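# Remove box lid and set it top-up on table

## Task

Lift the lid off the box and set it down flat on the table, top side up, resting entirely on the table and clear of the box, then release it. The box must still be upright. The lid must never be loose in the air more than a few centimetres above the table, though small hops while it still sits on the box are acceptable. Nothing may leave the table, and the result has to hold without the robot supporting anything.

## Robot and tools

Robot: two arms, left_arm and right_arm, each ending in a two-finger parallel gripper. Cameras: cam_high (672x504), cam_left_wrist and cam_right_wrist (616x616 each). Now and then a loose object may get a brief push from outside.

Scene frame: one shared frame for both arms. The origin sits on the table surface midway between the arm bases, +x points out across the table, +z points up, and left_arm is on the +y side. The words left and right are just arm names, not image sides.

Gripper frame: the fingers extend along the gripper's +z and close along its y axis. end_effector_position is the point between the pads when shut; fingertips reach about 19 mm past it closed and 6 mm open. While closing, the tips move roughly 13 mm further out, so keep that clearance above surfaces. A flat block juts about 9 cm toward the gripper's +x and rotates with it.

The row: every motion command is one list of 18 numbers, all in [-1, 1], always covering both arms: left_arm dx, dy, dz, rx, ry, rz, then left_gripper position, force_limit, speed, then the same nine for right_arm/right_gripper. The first six per arm are an offset, not a pose: a target displacement measured from that gripper's pose in the most recent result showing it (before any such result in the scene, and for the second or later call in a single reply, from the pose at the action's start), expressed in the gripper's own axes. 1.0 equals 0.6 m or 180 degrees; rx, ry, rz form a single rotation vector. All zeros drive the arm back to that reference pose, so zeros are not a pause. The three gripper numbers are absolute settings: position +1 fully open (85 mm), about -0.8 pads touching, -1 squeeze until blocked; force_limit -1 to +1 spans roughly 20 N to 235 N per pad (about 128 N at 0); speed -1 to +1 spans about 20 to 150 mm/s. Faster closing adds some force. To leave a gripper unchanged, repeat its previous three numbers. New force_limit or speed values only apply once position changes by 0.01 or more; to loosen a grip, open first.

Tools:
- execute_actions: {"actions": [...], "pictures": bool}. The list holds zero or one item. Empty list: just report state. {"rows": [[18 numbers], ...], "steps": n}: up to 15 rows and steps at 1/30 s each (default 15); each row is one step, the last repeats, and every row is measured from the same reference pose, not chained. {"steps": n} alone: wait up to 300 steps, counted from the previous result, including thinking time. A rejected call sends nothing.
- move: {"target": [18 numbers], "speed": m/s}. Straight-line travel of each gripper toward its offset target, both finishing together in 0.5 to 10 s; speed 0.002 to 0.5 (default 0.25), rotation capped at twice that in rad/s. Gripper numbers are sent at the start. It ignores obstacles and the other arm, can lag or overshoot especially with a near-straight arm. Result adds a move: line (done, off_target, moving, held, fault) plus limits (paced = pose clipped; held = steps blocked, after which the arm may jump fast) and each gripper's distance from target.
- wait: {"seconds": 0 to 10}; sends nothing new.
- zoom_image: {"camera": name, "region": [x0, y0, x1, y1]} in pixels of that camera's last image, origin top-left, max 504x504.
- finished_scene: {"scene": n}; ends the scene permanently and reports success. Replying with no tool call ends everything.

Motion limits: each step the commanded pose is clipped to within 70 mm and 16 degrees of the measured one; position wins over orientation if both cannot be met. After an action, the arm continues only to its last clipped pose, so long reaches need follow-up commands; check the result. Joint ranges are wide (elbow -2.792 to 2.792 rad, others about ±6.283), and the elbow stops just shy of straight.

Results: a state line per arm gives position (m), quaternion wxyz and velocities in the scene frame; printed position may be off at long reach. object_status: 0 moving, 1 blocked while opening, 2 blocked while closing (a grip), 3 reached target or pads met. position_measured is in counts: 3 open, ~78 = 60 mm, 130 = 40 mm, 180 = 20 mm, 230 pads met. A Hand target line shows where the controller is steering. pose unreachable and HELD mean a clearance check altered or blocked commands. Flange force is a noisy outside-force estimate including held weight. MOTOR HOT warns of heating from holding loads; OVER-TEMPERATURE FAULT brakes the arm.

Avoid: aiming past a firm contact (stiff arms fault quickly); fast impacts; arms striking each other; outside force of 144 N or joint torque at load limits (waist/shoulder 316, elbow 148, wrist joints 41.8 N m), which halts the arm for 10 s; releasing or flinging the lid high; knocking the box over or anything off the table.

Each tool is called after "Call:" as name([rows], argument=value, ...), one row to a line, values as JSON.

## Session

I'll start by looking at the current state of the scene.

Call:
execute_actions(actions=[])

Scene clock: 0.00 s of 4100.00 s.
left_arm: end_effector_position=(+0.9353, +0.6138, +0.1722) position_measured=3 object_status=3 end_effector_quat_wxyz=(-0.348, +0.687, -0.372, +0.519) end_effector_velocity=(+0.000, -0.000, -0.000) end_effector_angular_velocity=(-0.000, +0.001, -0.001) | right_arm: end_effector_position=(+0.6232, -0.5056, +0.3454) position_measured=3 object_status=3 end_effector_quat_wxyz=(+0.001, +0.015, +1.000, +0.000) end_effector_velocity=(-0.000, -0.000, +0.000) end_effector_angular_velocity=(-0.001, -0.000, +0.000)
Joint positions: left_arm=[-0.103  0.626  1.786  2.835  0.64   1.295] | right_arm=[-0.052  0.167  1.619  0.     1.354 -0.053]
Joint velocities: left_arm=[ 0.     0.    -0.     0.001 -0.001 -0.001] | right_arm=[-0.    -0.     0.    -0.001 -0.    -0.   ]
Flange force (N, the push that the arm receives, along the gripper's own x y z axes): no reading
Hand target (left_arm): +0.935, +0.614, +0.172; -0.348, +0.687, -0.372, +0.519
Hand target (right_arm): +0.623, -0.506, +0.345; +0.001, +0.015, +1.000, +0.000

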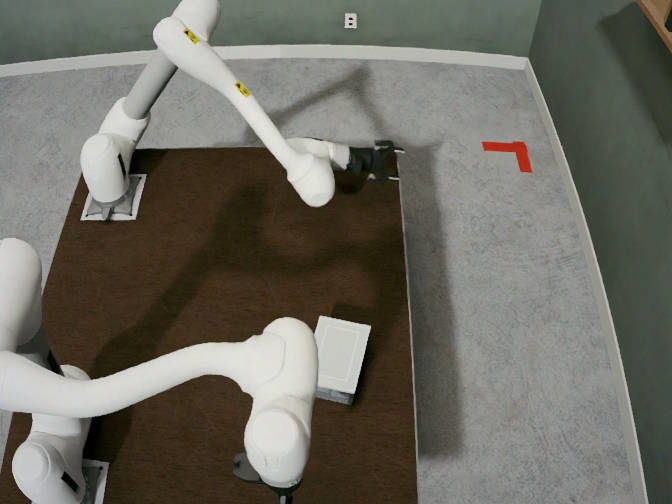

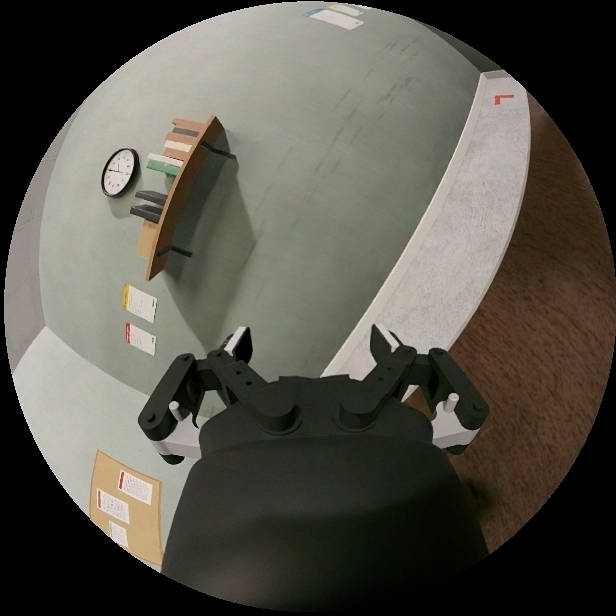

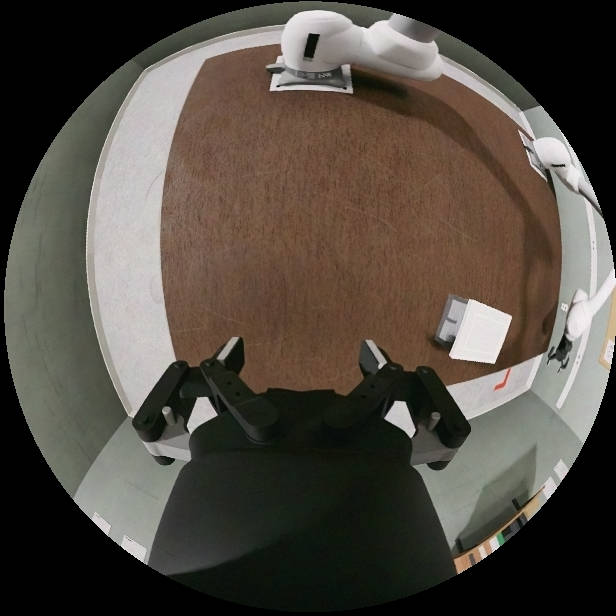

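Call:
zoom_image(camera="cam_high", region=[260, 280, 440, 430])

Call:
zoom_image(camera="cam_right_wrist", region=[400, 260, 560, 400])

Region (260, 280, 440, 430) of cam_high's 672x504 image, scaled by 2.800, with more detail than that image has.

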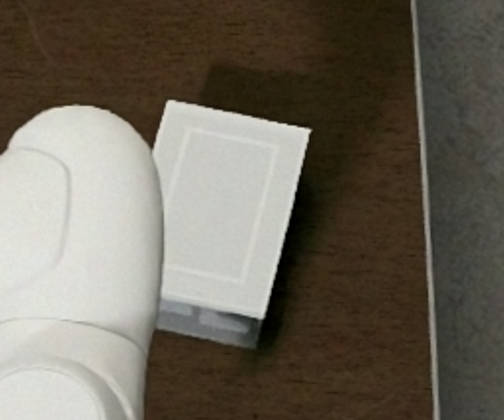

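Region (400, 260, 560, 400) of cam_right_wrist's 616x616 image, scaled by 3.150, with more detail than that image has; it fills the top 441 rows of this view, and the rest is white.

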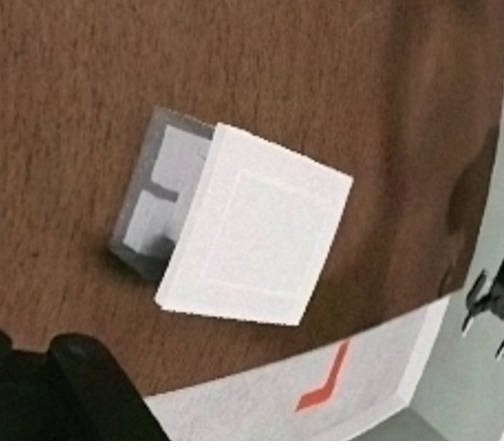

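Call:
move(target=[0,0,0,0,0,0,1,0,0, -0.25,0.5,0,0,0,0,1,0,0], speed=0.3)

Scene clock: 23.30 s of 4100.00 s.
left_arm: end_effector_position=(+0.9353, +0.6138, +0.1722) position_measured=3 object_status=3 end_effector_quat_wxyz=(-0.348, +0.687, -0.372, +0.519) end_effector_velocity=(-0.000, +0.001, -0.000) end_effector_angular_velocity=(+0.000, +0.000, +0.001) | right_arm: end_effector_position=(+0.7816, -0.2099, +0.3455) position_measured=3 object_status=3 end_effector_quat_wxyz=(+0.001, +0.015, +1.000, +0.001) end_effector_velocity=(+0.000, +0.000, +0.001) end_effector_angular_velocity=(+0.001, -0.001, -0.000)
Joint positions: left_arm=[-0.103  0.626  1.786  2.835  0.64   1.295] | right_arm=[0.319 0.499 1.165 0.001 1.475 0.319]
Joint velocities: left_arm=[ 0.    -0.     0.001 -0.     0.     0.001] | right_arm=[ 0.    -0.    -0.001  0.001  0.     0.   ]
Flange force (N, the push that the arm receives, along the gripper's own x y z axes): left_arm=[0.4 9.2 8.5] | right_arm=[0.3 3.1 1.2]
Hand target (left_arm): +0.935, +0.614, +0.172; -0.348, +0.687, -0.372, +0.519
Hand target (right_arm): +0.782, -0.210, +0.345; +0.001, +0.015, +1.000, +0.001
Off the commanded pose (left_arm): 0.000 m, 0 deg.
Off the commanded pose (right_arm): 0.001 m, 0 deg.
After step 90, 18.77 s passed at rest.
move: done

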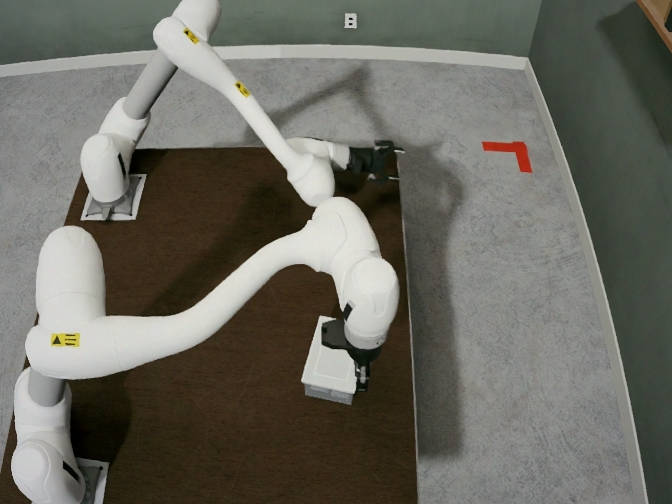

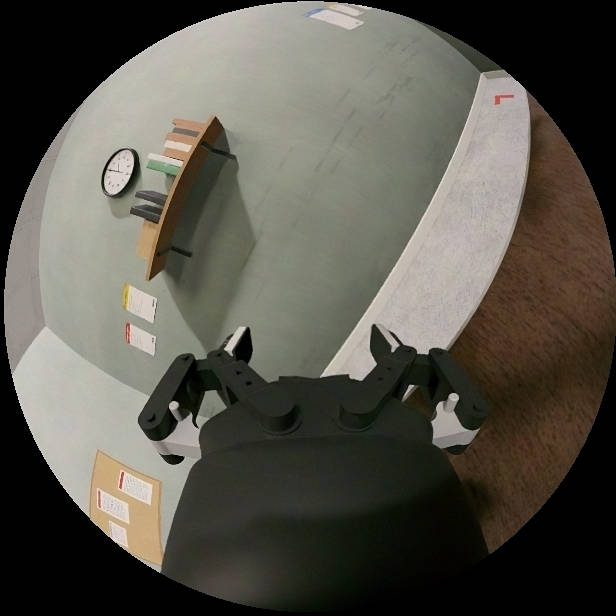

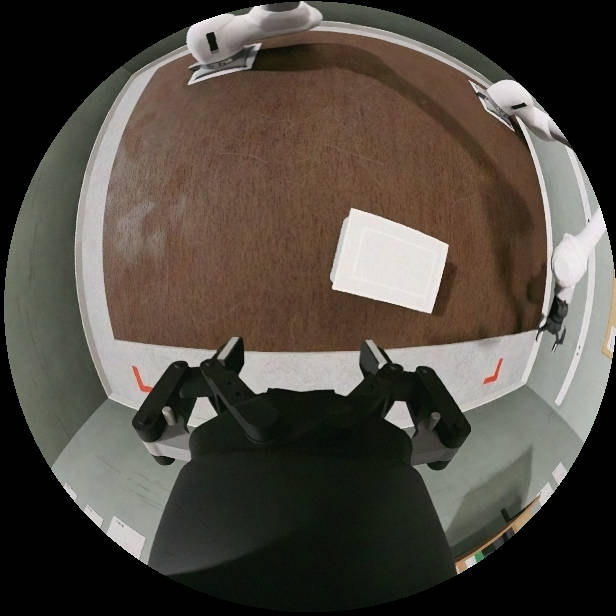

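Call:
move(target=[0,0,0,0,0,0,1,0,0, 0.0,0.28,0,0,0,0,1,0,0], speed=0.3)

Scene clock: 54.83 s of 4100.00 s.
left_arm: end_effector_position=(+0.9353, +0.6138, +0.1722) position_measured=3 object_status=3 end_effector_quat_wxyz=(-0.348, +0.687, -0.372, +0.519) end_effector_velocity=(-0.000, +0.000, -0.000) end_effector_angular_velocity=(-0.002, +0.001, +0.001) | right_arm: end_effector_position=(+0.7863, -0.0419, +0.3456) position_measured=3 object_status=3 end_effector_quat_wxyz=(+0.001, +0.015, +1.000, +0.001) end_effector_velocity=(+0.001, -0.000, +0.001) end_effector_angular_velocity=(-0.000, -0.002, -0.000)
Joint positions: left_arm=[-0.103  0.626  1.786  2.835  0.64   1.295] | right_arm=[0.493 0.633 0.952 0.001 1.555 0.492]
Joint velocities: left_arm=[ 0.    -0.     0.    -0.002 -0.    -0.   ] | right_arm=[-0.    -0.    -0.002 -0.001  0.     0.   ]
Flange force (N, the push that the arm receives, along the gripper's own x y z axes): left_arm=[1.4 10.9 9.6] | right_arm=[-0.6 3.6 -1.2]
Hand target (left_arm): +0.935, +0.614, +0.172; -0.348, +0.687, -0.372, +0.519
Hand target (right_arm): +0.786, -0.042, +0.346; +0.001, +0.015, +1.000, +0.001
Off the commanded pose (left_arm): 0.000 m, 0 deg.
Off the commanded pose (right_arm): 0.000 m, 0 deg.
After step 90, 27.60 s passed at rest.
move: done

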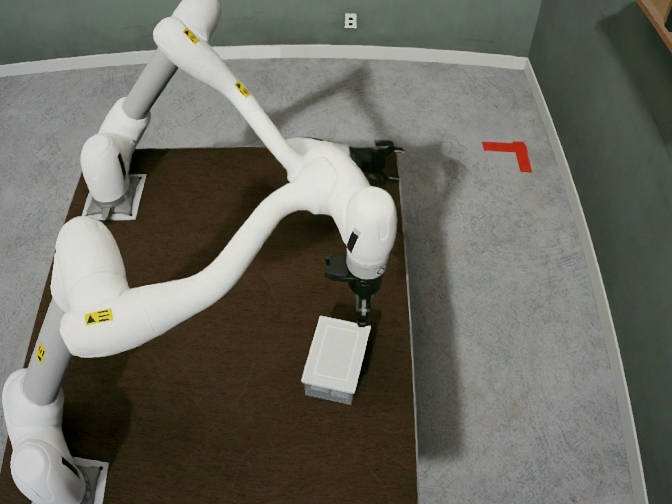

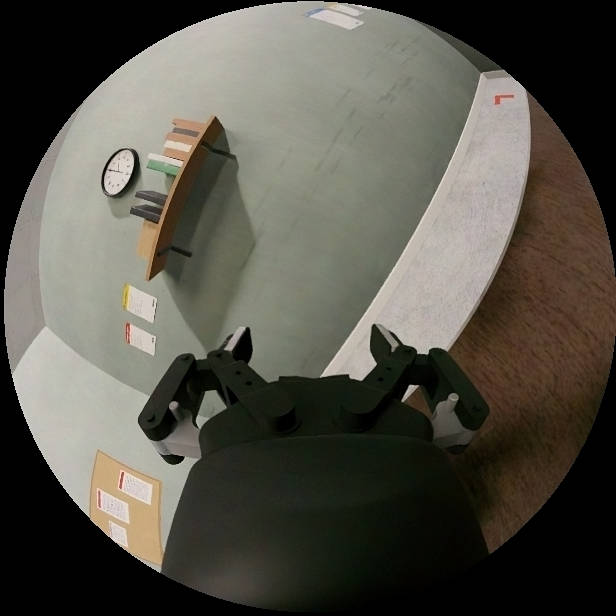

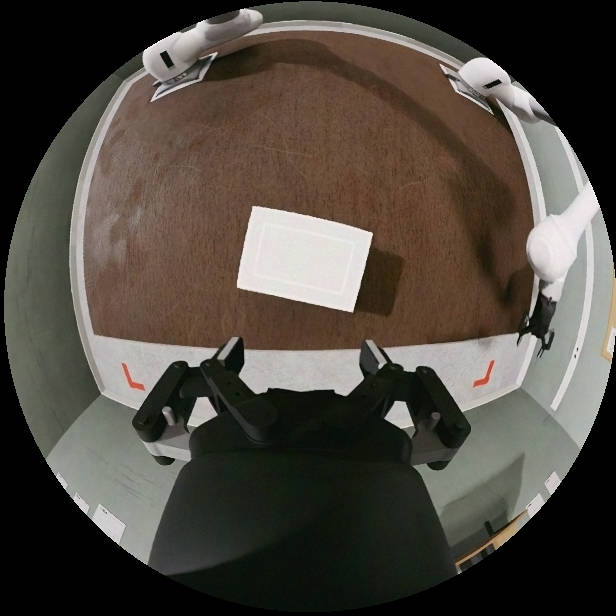

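Call:
zoom_image(camera="cam_high", region=[280, 300, 400, 420])

Call:
zoom_image(camera="cam_right_wrist", region=[220, 190, 400, 330])

Region (280, 300, 400, 420) of cam_high's 672x504 image, scaled by 4.200, with more detail than that image has.

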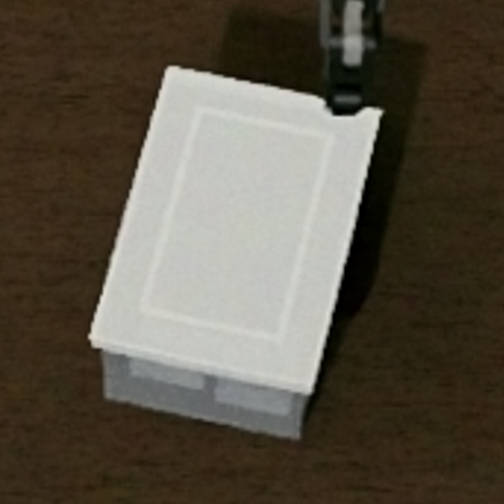

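Region (220, 190, 400, 330) of cam_right_wrist's 616x616 image, scaled by 2.800, with more detail than that image has.

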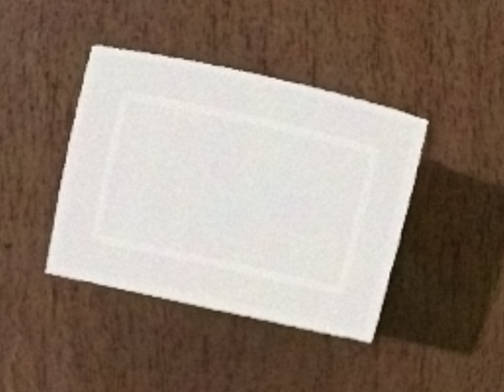

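Call:
move(target=[0,0,0,0,0,0,1,0,0, 0.13,-0.5,0.33,-0.5,0,0,1,0,0], speed=0.3)

Scene clock: 100.17 s of 4100.00 s.
left_arm: end_effector_position=(+0.9353, +0.6138, +0.1722) position_measured=3 object_status=3 end_effector_quat_wxyz=(-0.348, +0.687, -0.372, +0.519) end_effector_velocity=(-0.000, -0.001, -0.000) end_effector_angular_velocity=(-0.000, +0.001, -0.001) | right_arm: end_effector_position=(+0.7001, -0.3402, +0.1469) position_measured=3 object_status=3 end_effector_quat_wxyz=(+0.011, +0.010, +0.707, +0.707) end_effector_velocity=(+0.001, -0.000, +0.000) end_effector_angular_velocity=(+0.001, -0.001, -0.001)
Joint positions: left_arm=[-0.103  0.626  1.786  2.835  0.64   1.295] | right_arm=[-0.226  0.742  1.802  1.382  1.697 -0.987]
Joint velocities: left_arm=[-0.001 -0.     0.    -0.    -0.001  0.   ] | right_arm=[ 0.     0.    -0.001  0.001  0.    -0.   ]
Flange force (N, the push that the arm receives, along the gripper's own x y z axes): left_arm=[2.4 9.9 9.8] | right_arm=[-0.5 -0.1 2.3]
Hand target (left_arm): +0.935, +0.614, +0.172; -0.348, +0.687, -0.372, +0.519
Hand target (right_arm): +0.700, -0.340, +0.147; +0.011, +0.010, +0.707, +0.707
Off the commanded pose (left_arm): 0.000 m, 0 deg.
Off the commanded pose (right_arm): 0.001 m, 0 deg.
After step 90, 39.33 s passed at rest.
move: done

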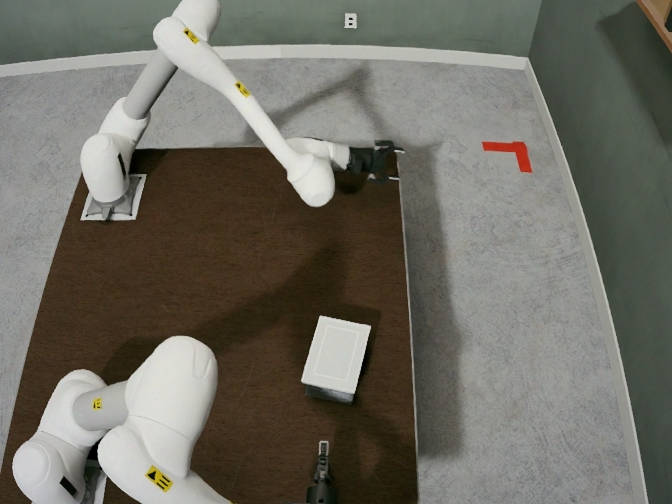

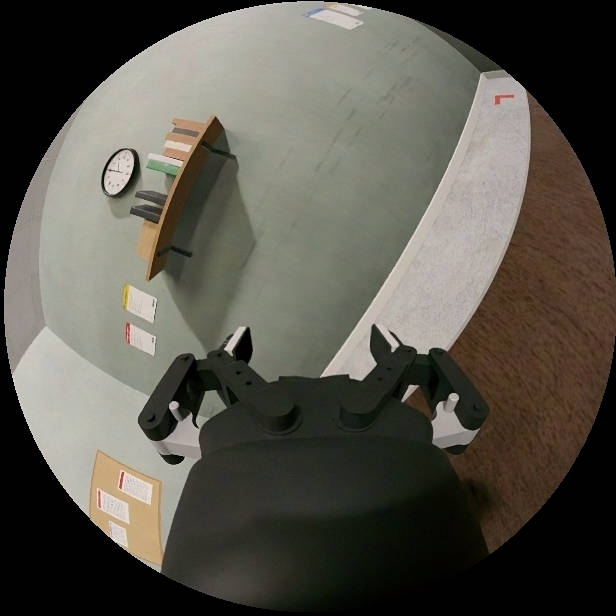

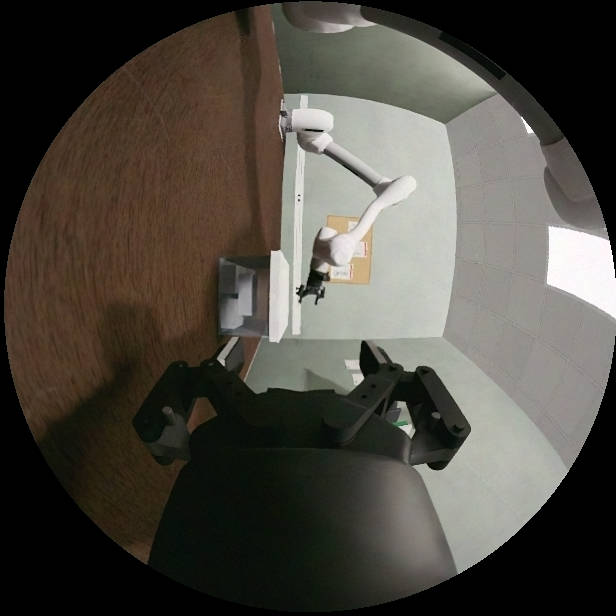

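Call:
zoom_image(camera="cam_right_wrist", region=[200, 235, 320, 355])

Region (200, 235, 320, 355) of cam_right_wrist's 616x616 image, scaled by 4.200, with more detail than that image has.

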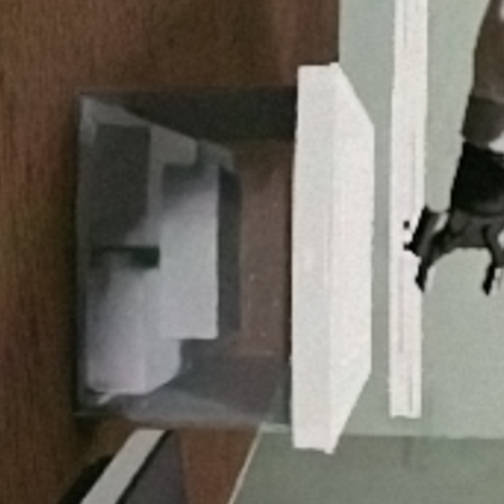

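Call:
move(target=[0.7098,0.6800,-0.6749,0.0420,0.1248,0.1643,0.0,0,0, 0.083,-0.075,0.05,0,0,0,1,0,0], speed=0.3)

Scene clock: 217.00 s of 4100.00 s.
left_arm: end_effector_position=(+0.5605, +0.0089, +0.1004) position_measured=128 object_status=3 end_effector_quat_wxyz=(+0.434, -0.433, +0.559, -0.558) end_effector_velocity=(+0.001, +0.000, +0.001) end_effector_angular_velocity=(-0.000, -0.002, +0.002) | right_arm: end_effector_position=(+0.6513, -0.3088, +0.1017) position_measured=3 object_status=3 end_effector_quat_wxyz=(+0.011, +0.010, +0.707, +0.707) end_effector_velocity=(-0.000, +0.000, -0.000) end_effector_angular_velocity=(+0.000, +0.001, +0.000)
Joint positions: left_arm=[-1.041  0.738  1.984  2.319  1.276  1.876] | right_arm=[-0.2    0.761  1.914  1.391  1.659 -1.114]
Joint velocities: left_arm=[ 0.001  0.    -0.001 -0.     0.001  0.001] | right_arm=[-0.  0.  0. -0. -0.  0.]
Flange force (N, the push that the arm receives, along the gripper's own x y z axes): left_arm=[5.7 12.8 2.3] | right_arm=[-0.9 -1.8 4.2]
Hand target (left_arm): +0.561, +0.009, +0.100; +0.434, -0.433, +0.559, -0.558
Hand target (right_arm): +0.651, -0.309, +0.102; +0.011, +0.010, +0.707, +0.707
Off the commanded pose (left_arm): 0.001 m, 0 deg.
Off the commanded pose (right_arm): 0.000 m, 0 deg.
After step 90, 111.07 s passed at rest.
move: done

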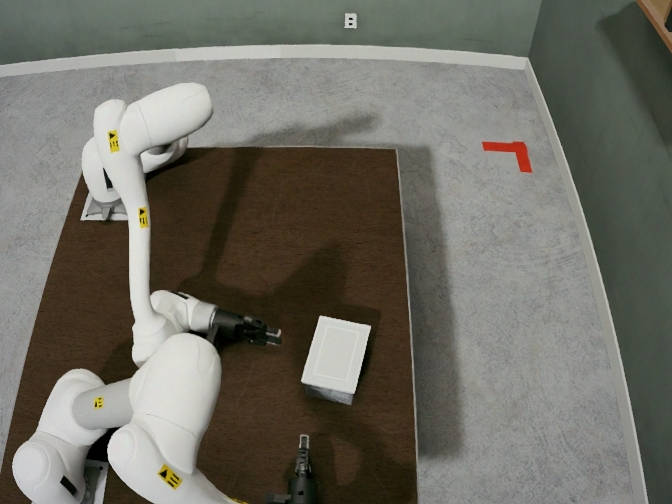

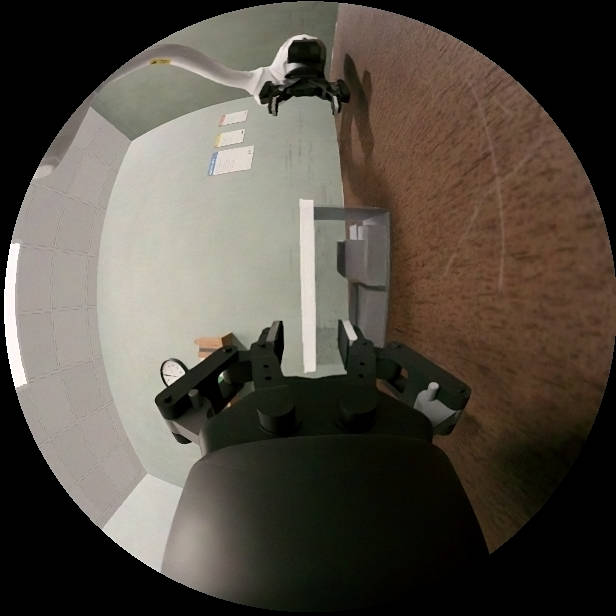

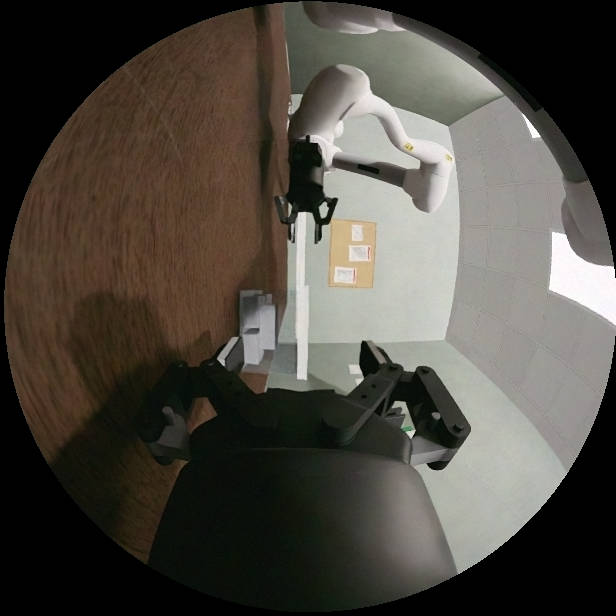

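Call:
zoom_image(camera="cam_left_wrist", region=[230, 185, 420, 385])

Call:
zoom_image(camera="cam_right_wrist", region=[220, 190, 380, 390])

Region (230, 185, 420, 385) of cam_left_wrist's 616x616 image, scaled by 2.520, with more detail than that image has; it fills the left 479 columns of this view, and the rest is white.

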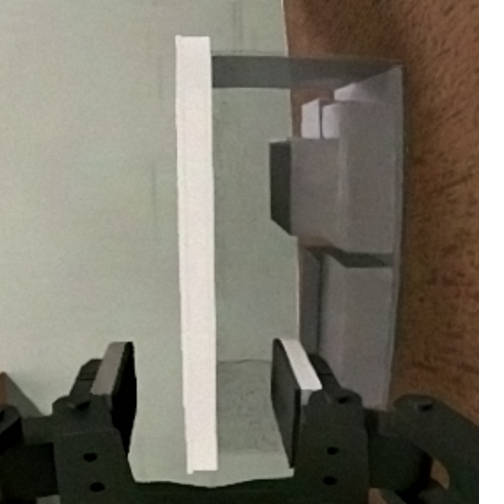

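Region (220, 190, 380, 390) of cam_right_wrist's 616x616 image, scaled by 2.520, with more detail than that image has; it fills the left 403 columns of this view, and the rest is white.

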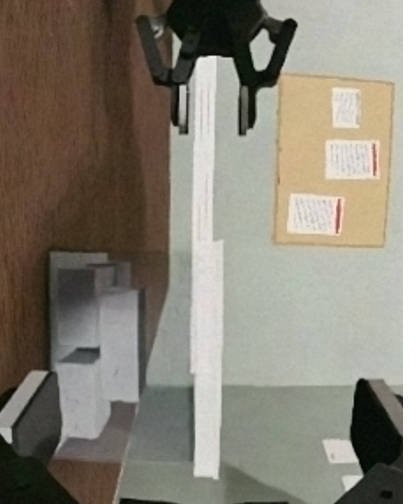

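Call:
move(target=[0,-0.0033,0.1167,0,0,0,0.0,0,0, 0,0,0,0,0,0,1,0,0], speed=0.1)

Scene clock: 237.87 s of 4100.00 s.
left_arm: end_effector_position=(+0.6283, -0.0085, +0.1024) position_measured=128 object_status=3 end_effector_quat_wxyz=(+0.434, -0.433, +0.559, -0.558) end_effector_velocity=(+0.001, +0.000, +0.000) end_effector_angular_velocity=(-0.000, +0.001, +0.001) | right_arm: end_effector_position=(+0.6513, -0.3088, +0.1017) position_measured=3 object_status=3 end_effector_quat_wxyz=(+0.011, +0.010, +0.707, +0.707) end_effector_velocity=(+0.000, +0.000, +0.000) end_effector_angular_velocity=(-0.000, -0.001, -0.000)
Joint positions: left_arm=[-0.971  0.776  1.873  2.372  1.203  1.908] | right_arm=[-0.2    0.761  1.914  1.391  1.659 -1.114]
Joint velocities: left_arm=[ 0.001 -0.    -0.    -0.    -0.001 -0.   ] | right_arm=[ 0.    -0.001  0.     0.    -0.    -0.   ]
Flange force (N, the push that the arm receives, along the gripper's own x y z axes): left_arm=[7.4 10.8 0.8] | right_arm=[-2.3 -0.5 3.0]
Hand target (left_arm): +0.628, -0.009, +0.102; +0.434, -0.433, +0.559, -0.558
Hand target (right_arm): +0.651, -0.309, +0.102; +0.011, +0.010, +0.707, +0.707
Off the commanded pose (left_arm): 0.000 m, 0 deg.
Off the commanded pose (right_arm): 0.000 m, 0 deg.
After step 90, 16.87 s passed at rest.
move: done

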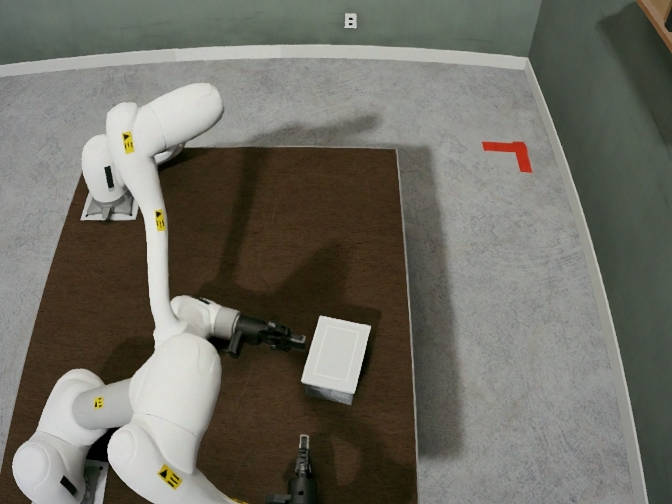

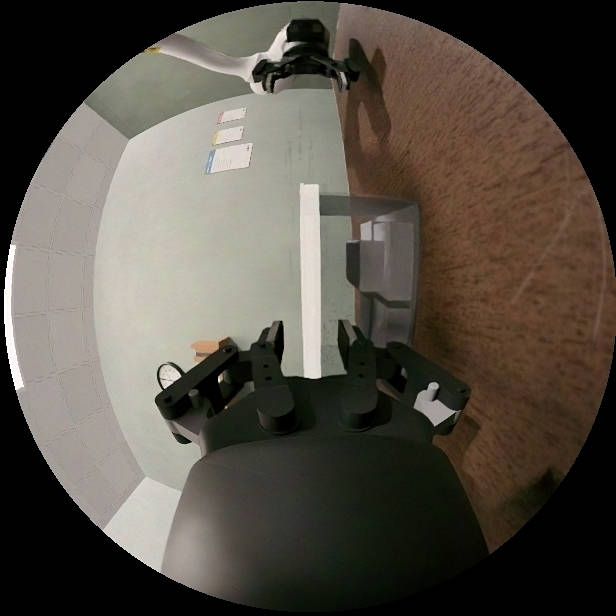

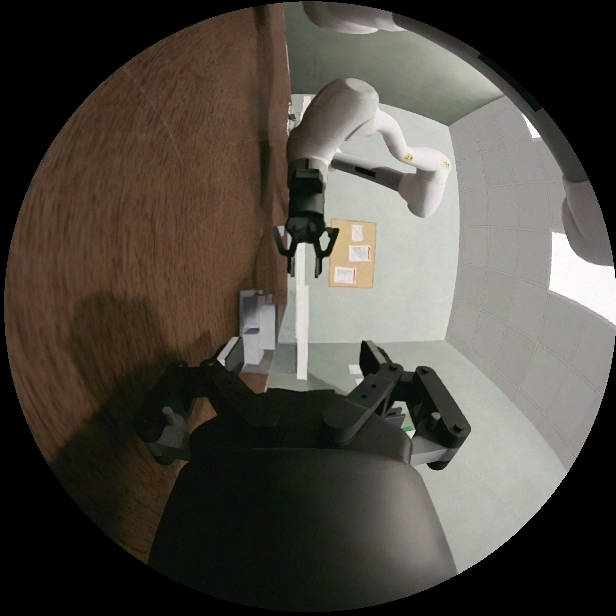

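Call:
zoom_image(camera="cam_right_wrist", region=[250, 230, 350, 330])

Call:
zoom_image(camera="cam_high", region=[250, 300, 390, 420])

Call:
zoom_image(camera="cam_left_wrist", region=[250, 170, 430, 390])

Region (250, 230, 350, 330) of cam_right_wrist's 616x616 image, scaled by 5.040, with more detail than that image has.

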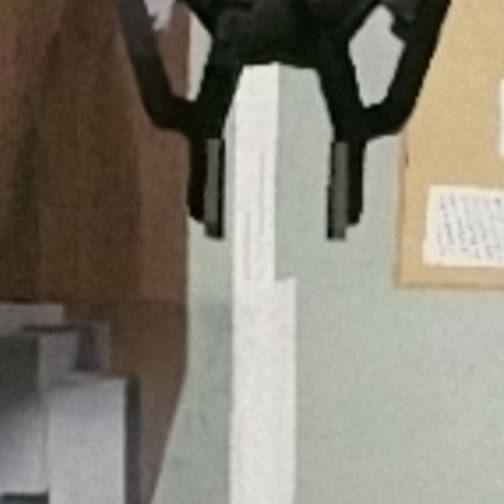

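Region (250, 300, 390, 420) of cam_high's 672x504 image, scaled by 3.600, with more detail than that image has; it fills the top 432 rows of this view, and the rest is white.

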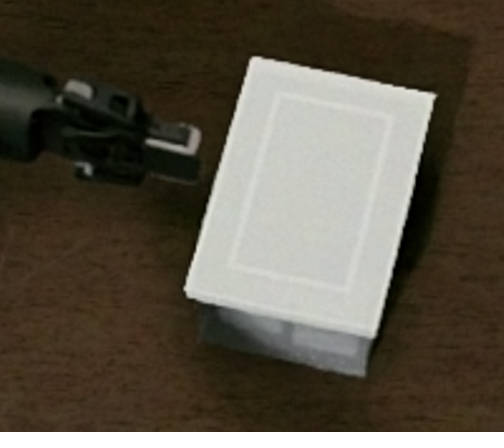

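Region (250, 170, 430, 390) of cam_left_wrist's 616x616 image, scaled by 2.291, with more detail than that image has; it fills the left 412 columns of this view, and the rest is white.

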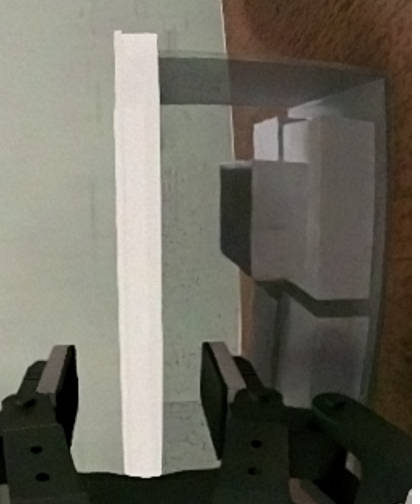

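Call:
move(target=[0,0,0.0167,0,0,0,-0.3,0,0, 0,0,0,0,0,0,1,0,0], speed=0.03)

Call:
zoom_image(camera="cam_right_wrist", region=[250, 230, 350, 330])

Call:
zoom_image(camera="cam_high", region=[250, 300, 390, 420])

Call:
zoom_image(camera="cam_left_wrist", region=[250, 250, 390, 390])

Scene clock: 275.67 s of 4100.00 s.
left_arm: end_effector_position=(+0.6380, -0.0110, +0.1024) position_measured=167 object_status=3 end_effector_quat_wxyz=(+0.434, -0.433, +0.559, -0.558) end_effector_velocity=(-0.000, -0.001, -0.000) end_effector_angular_velocity=(+0.000, +0.001, -0.001) | right_arm: end_effector_position=(+0.6513, -0.3088, +0.1017) position_measured=3 object_status=3 end_effector_quat_wxyz=(+0.011, +0.010, +0.707, +0.707) end_effector_velocity=(-0.000, +0.000, -0.000) end_effector_angular_velocity=(-0.000, +0.000, +0.001)
Joint positions: left_arm=[-0.962  0.782  1.856  2.378  1.192  1.913] | right_arm=[-0.2    0.761  1.914  1.391  1.659 -1.114]
Joint velocities: left_arm=[-0.001  0.    -0.001 -0.    -0.001  0.001] | right_arm=[ 0.     0.001 -0.    -0.001 -0.     0.   ]
Flange force (N, the push that the arm receives, along the gripper's own x y z axes): left_arm=[7.0 11.5 2.9] | right_arm=[-2.0 -0.9 3.3]
Hand target (left_arm): +0.638, -0.011, +0.102; +0.434, -0.433, +0.559, -0.558
Hand target (right_arm): +0.651, -0.309, +0.102; +0.011, +0.010, +0.707, +0.707
Off the commanded pose (left_arm): 0.000 m, 0 deg.
Off the commanded pose (right_arm): 0.000 m, 0 deg.
After step 90, 34.10 s passed at rest.
move: done

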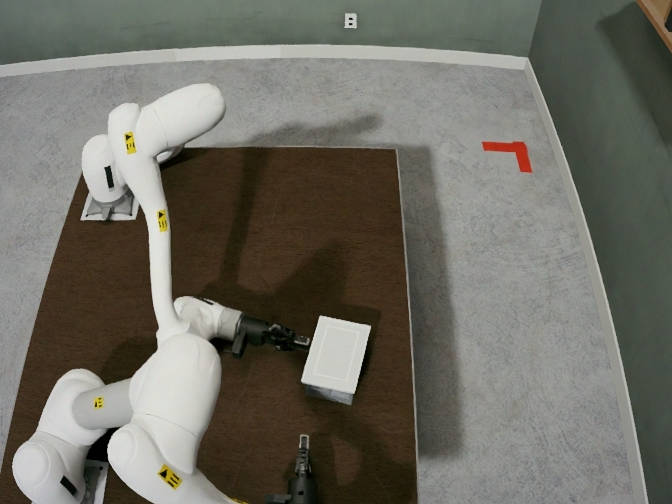

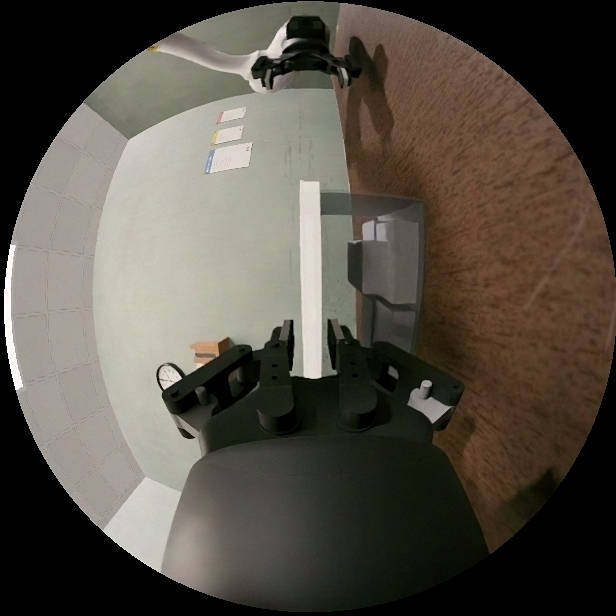

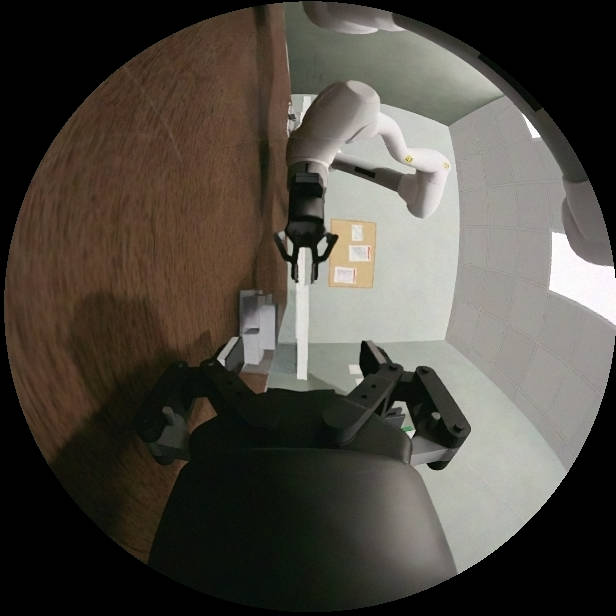

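Region (250, 230, 350, 330) of cam_right_wrist's 616x616 image, scaled by 5.040, with more detail than that image has.

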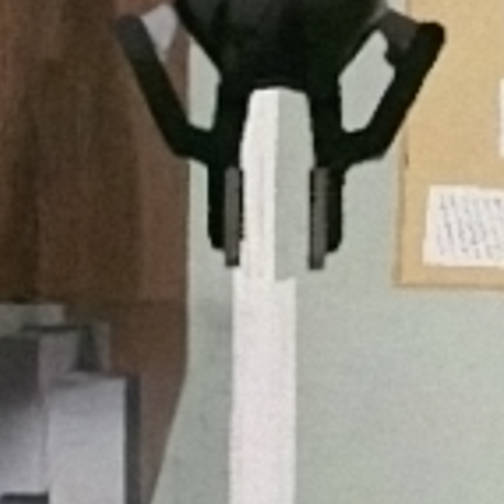

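Region (250, 300, 390, 420) of cam_high's 672x504 image, scaled by 3.600, with more detail than that image has; it fills the top 432 rows of this view, and the rest is white.

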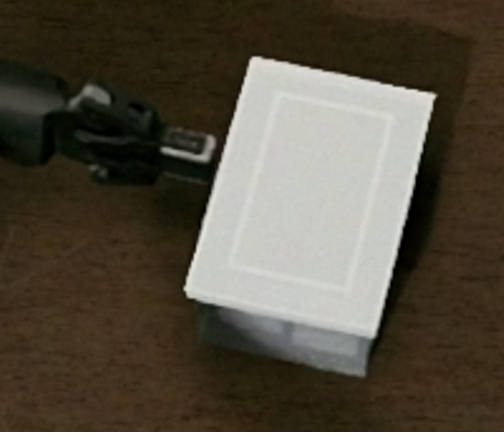

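Region (250, 250, 390, 390) of cam_left_wrist's 616x616 image, scaled by 3.600, with more detail than that image has.

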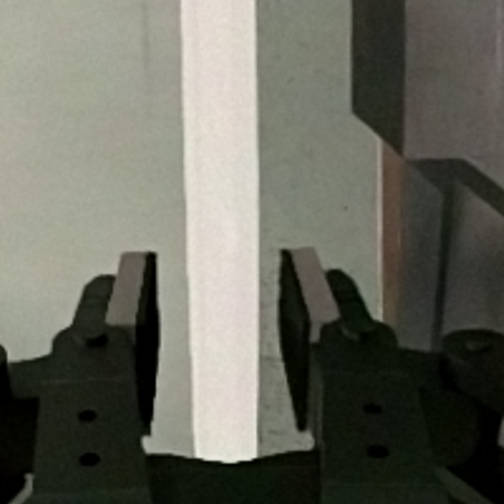

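Call:
move(target=[0,0.0015,0.0167,0,0,0,-0.3,0,0, 0,0,0,0,0,0,1,0,0], speed=0.02)

Call:
zoom_image(camera="cam_right_wrist", region=[250, 230, 350, 330])

Call:
zoom_image(camera="cam_high", region=[250, 300, 390, 420])

Call:
zoom_image(camera="cam_left_wrist", region=[250, 250, 390, 390])

Scene clock: 286.40 s of 4100.00 s.
left_arm: end_effector_position=(+0.6477, -0.0135, +0.1015) position_measured=167 object_status=3 end_effector_quat_wxyz=(+0.434, -0.433, +0.559, -0.558) end_effector_velocity=(+0.000, +0.000, +0.001) end_effector_angular_velocity=(-0.001, -0.001, +0.002) | right_arm: end_effector_position=(+0.6513, -0.3088, +0.1017) position_measured=3 object_status=3 end_effector_quat_wxyz=(+0.011, +0.010, +0.707, +0.707) end_effector_velocity=(-0.000, +0.000, +0.000) end_effector_angular_velocity=(-0.000, -0.000, +0.000)
Joint positions: left_arm=[-0.953  0.79   1.839  2.385  1.182  1.916] | right_arm=[-0.2    0.761  1.914  1.391  1.659 -1.114]
Joint velocities: left_arm=[-0.     0.    -0.001 -0.002  0.001 -0.   ] | right_arm=[-0. -0.  0. -0.  0. -0.]
Flange force (N, the push that the arm receives, along the gripper's own x y z axes): left_arm=[9.1 11.9 2.2] | right_arm=[-0.8 -0.9 3.9]
Hand target (left_arm): +0.648, -0.013, +0.102; +0.434, -0.433, +0.559, -0.558
Hand target (right_arm): +0.651, -0.309, +0.102; +0.011, +0.010, +0.707, +0.707
Off the commanded pose (left_arm): 0.000 m, 0 deg.
Off the commanded pose (right_arm): 0.000 m, 0 deg.
After step 90, 7.00 s passed at rest.
move: done

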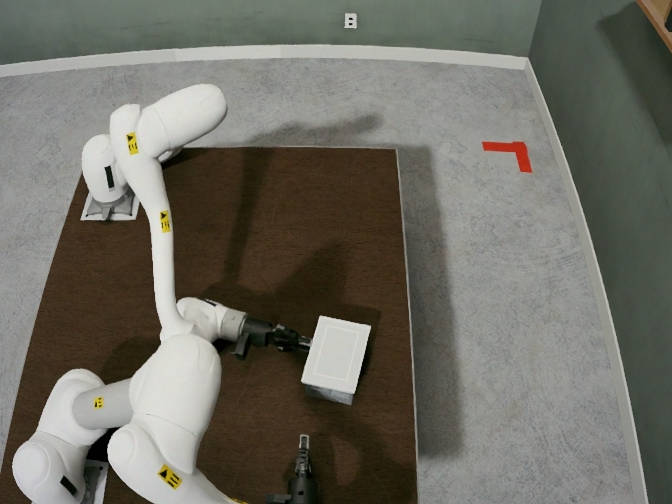

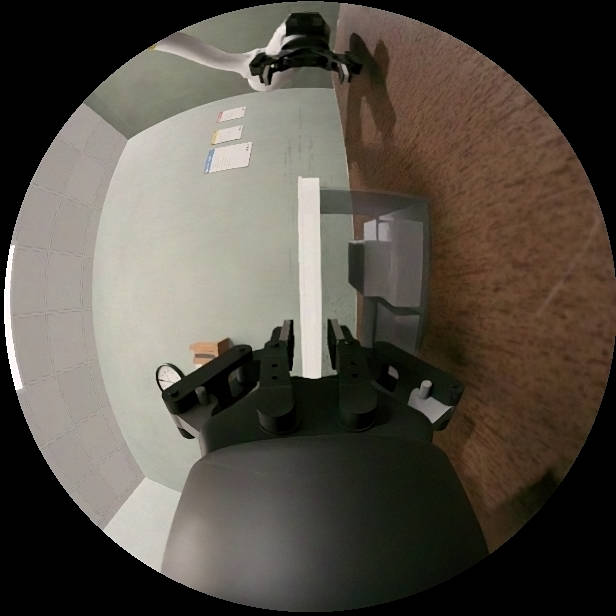

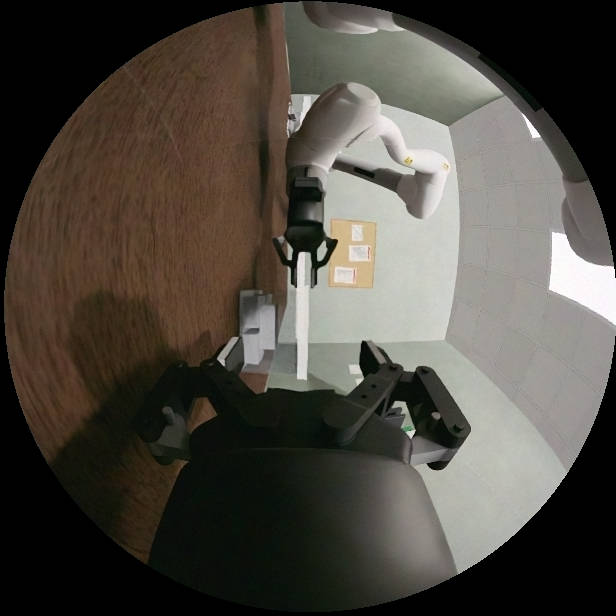

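Region (250, 230, 350, 330) of cam_right_wrist's 616x616 image, scaled by 5.040, with more detail than that image has.

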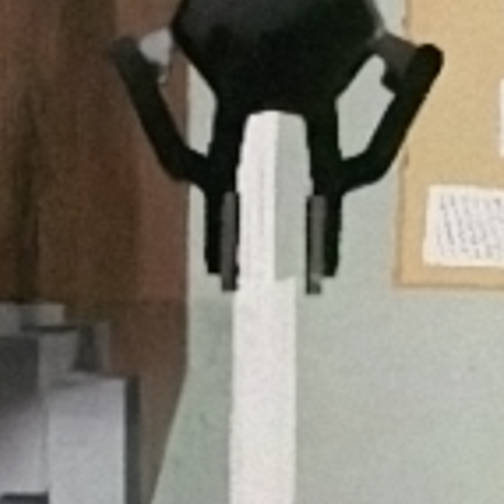

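Region (250, 300, 390, 420) of cam_high's 672x504 image, scaled by 3.600, with more detail than that image has; it fills the top 432 rows of this view, and the rest is white.

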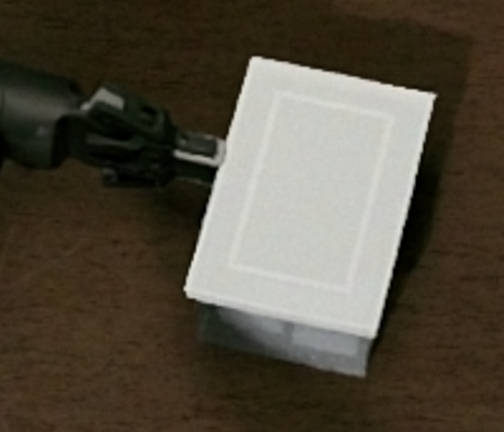

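Region (250, 250, 390, 390) of cam_left_wrist's 616x616 image, scaled by 3.600, with more detail than that image has.

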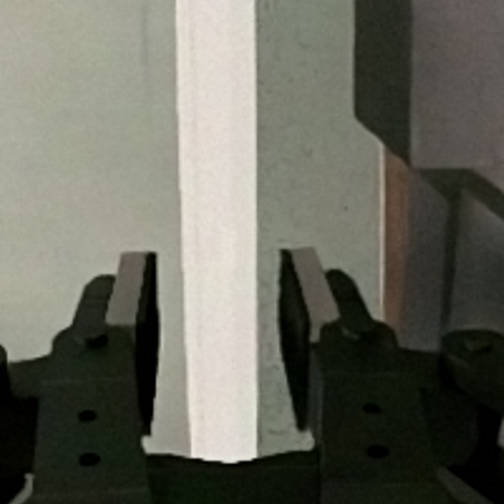

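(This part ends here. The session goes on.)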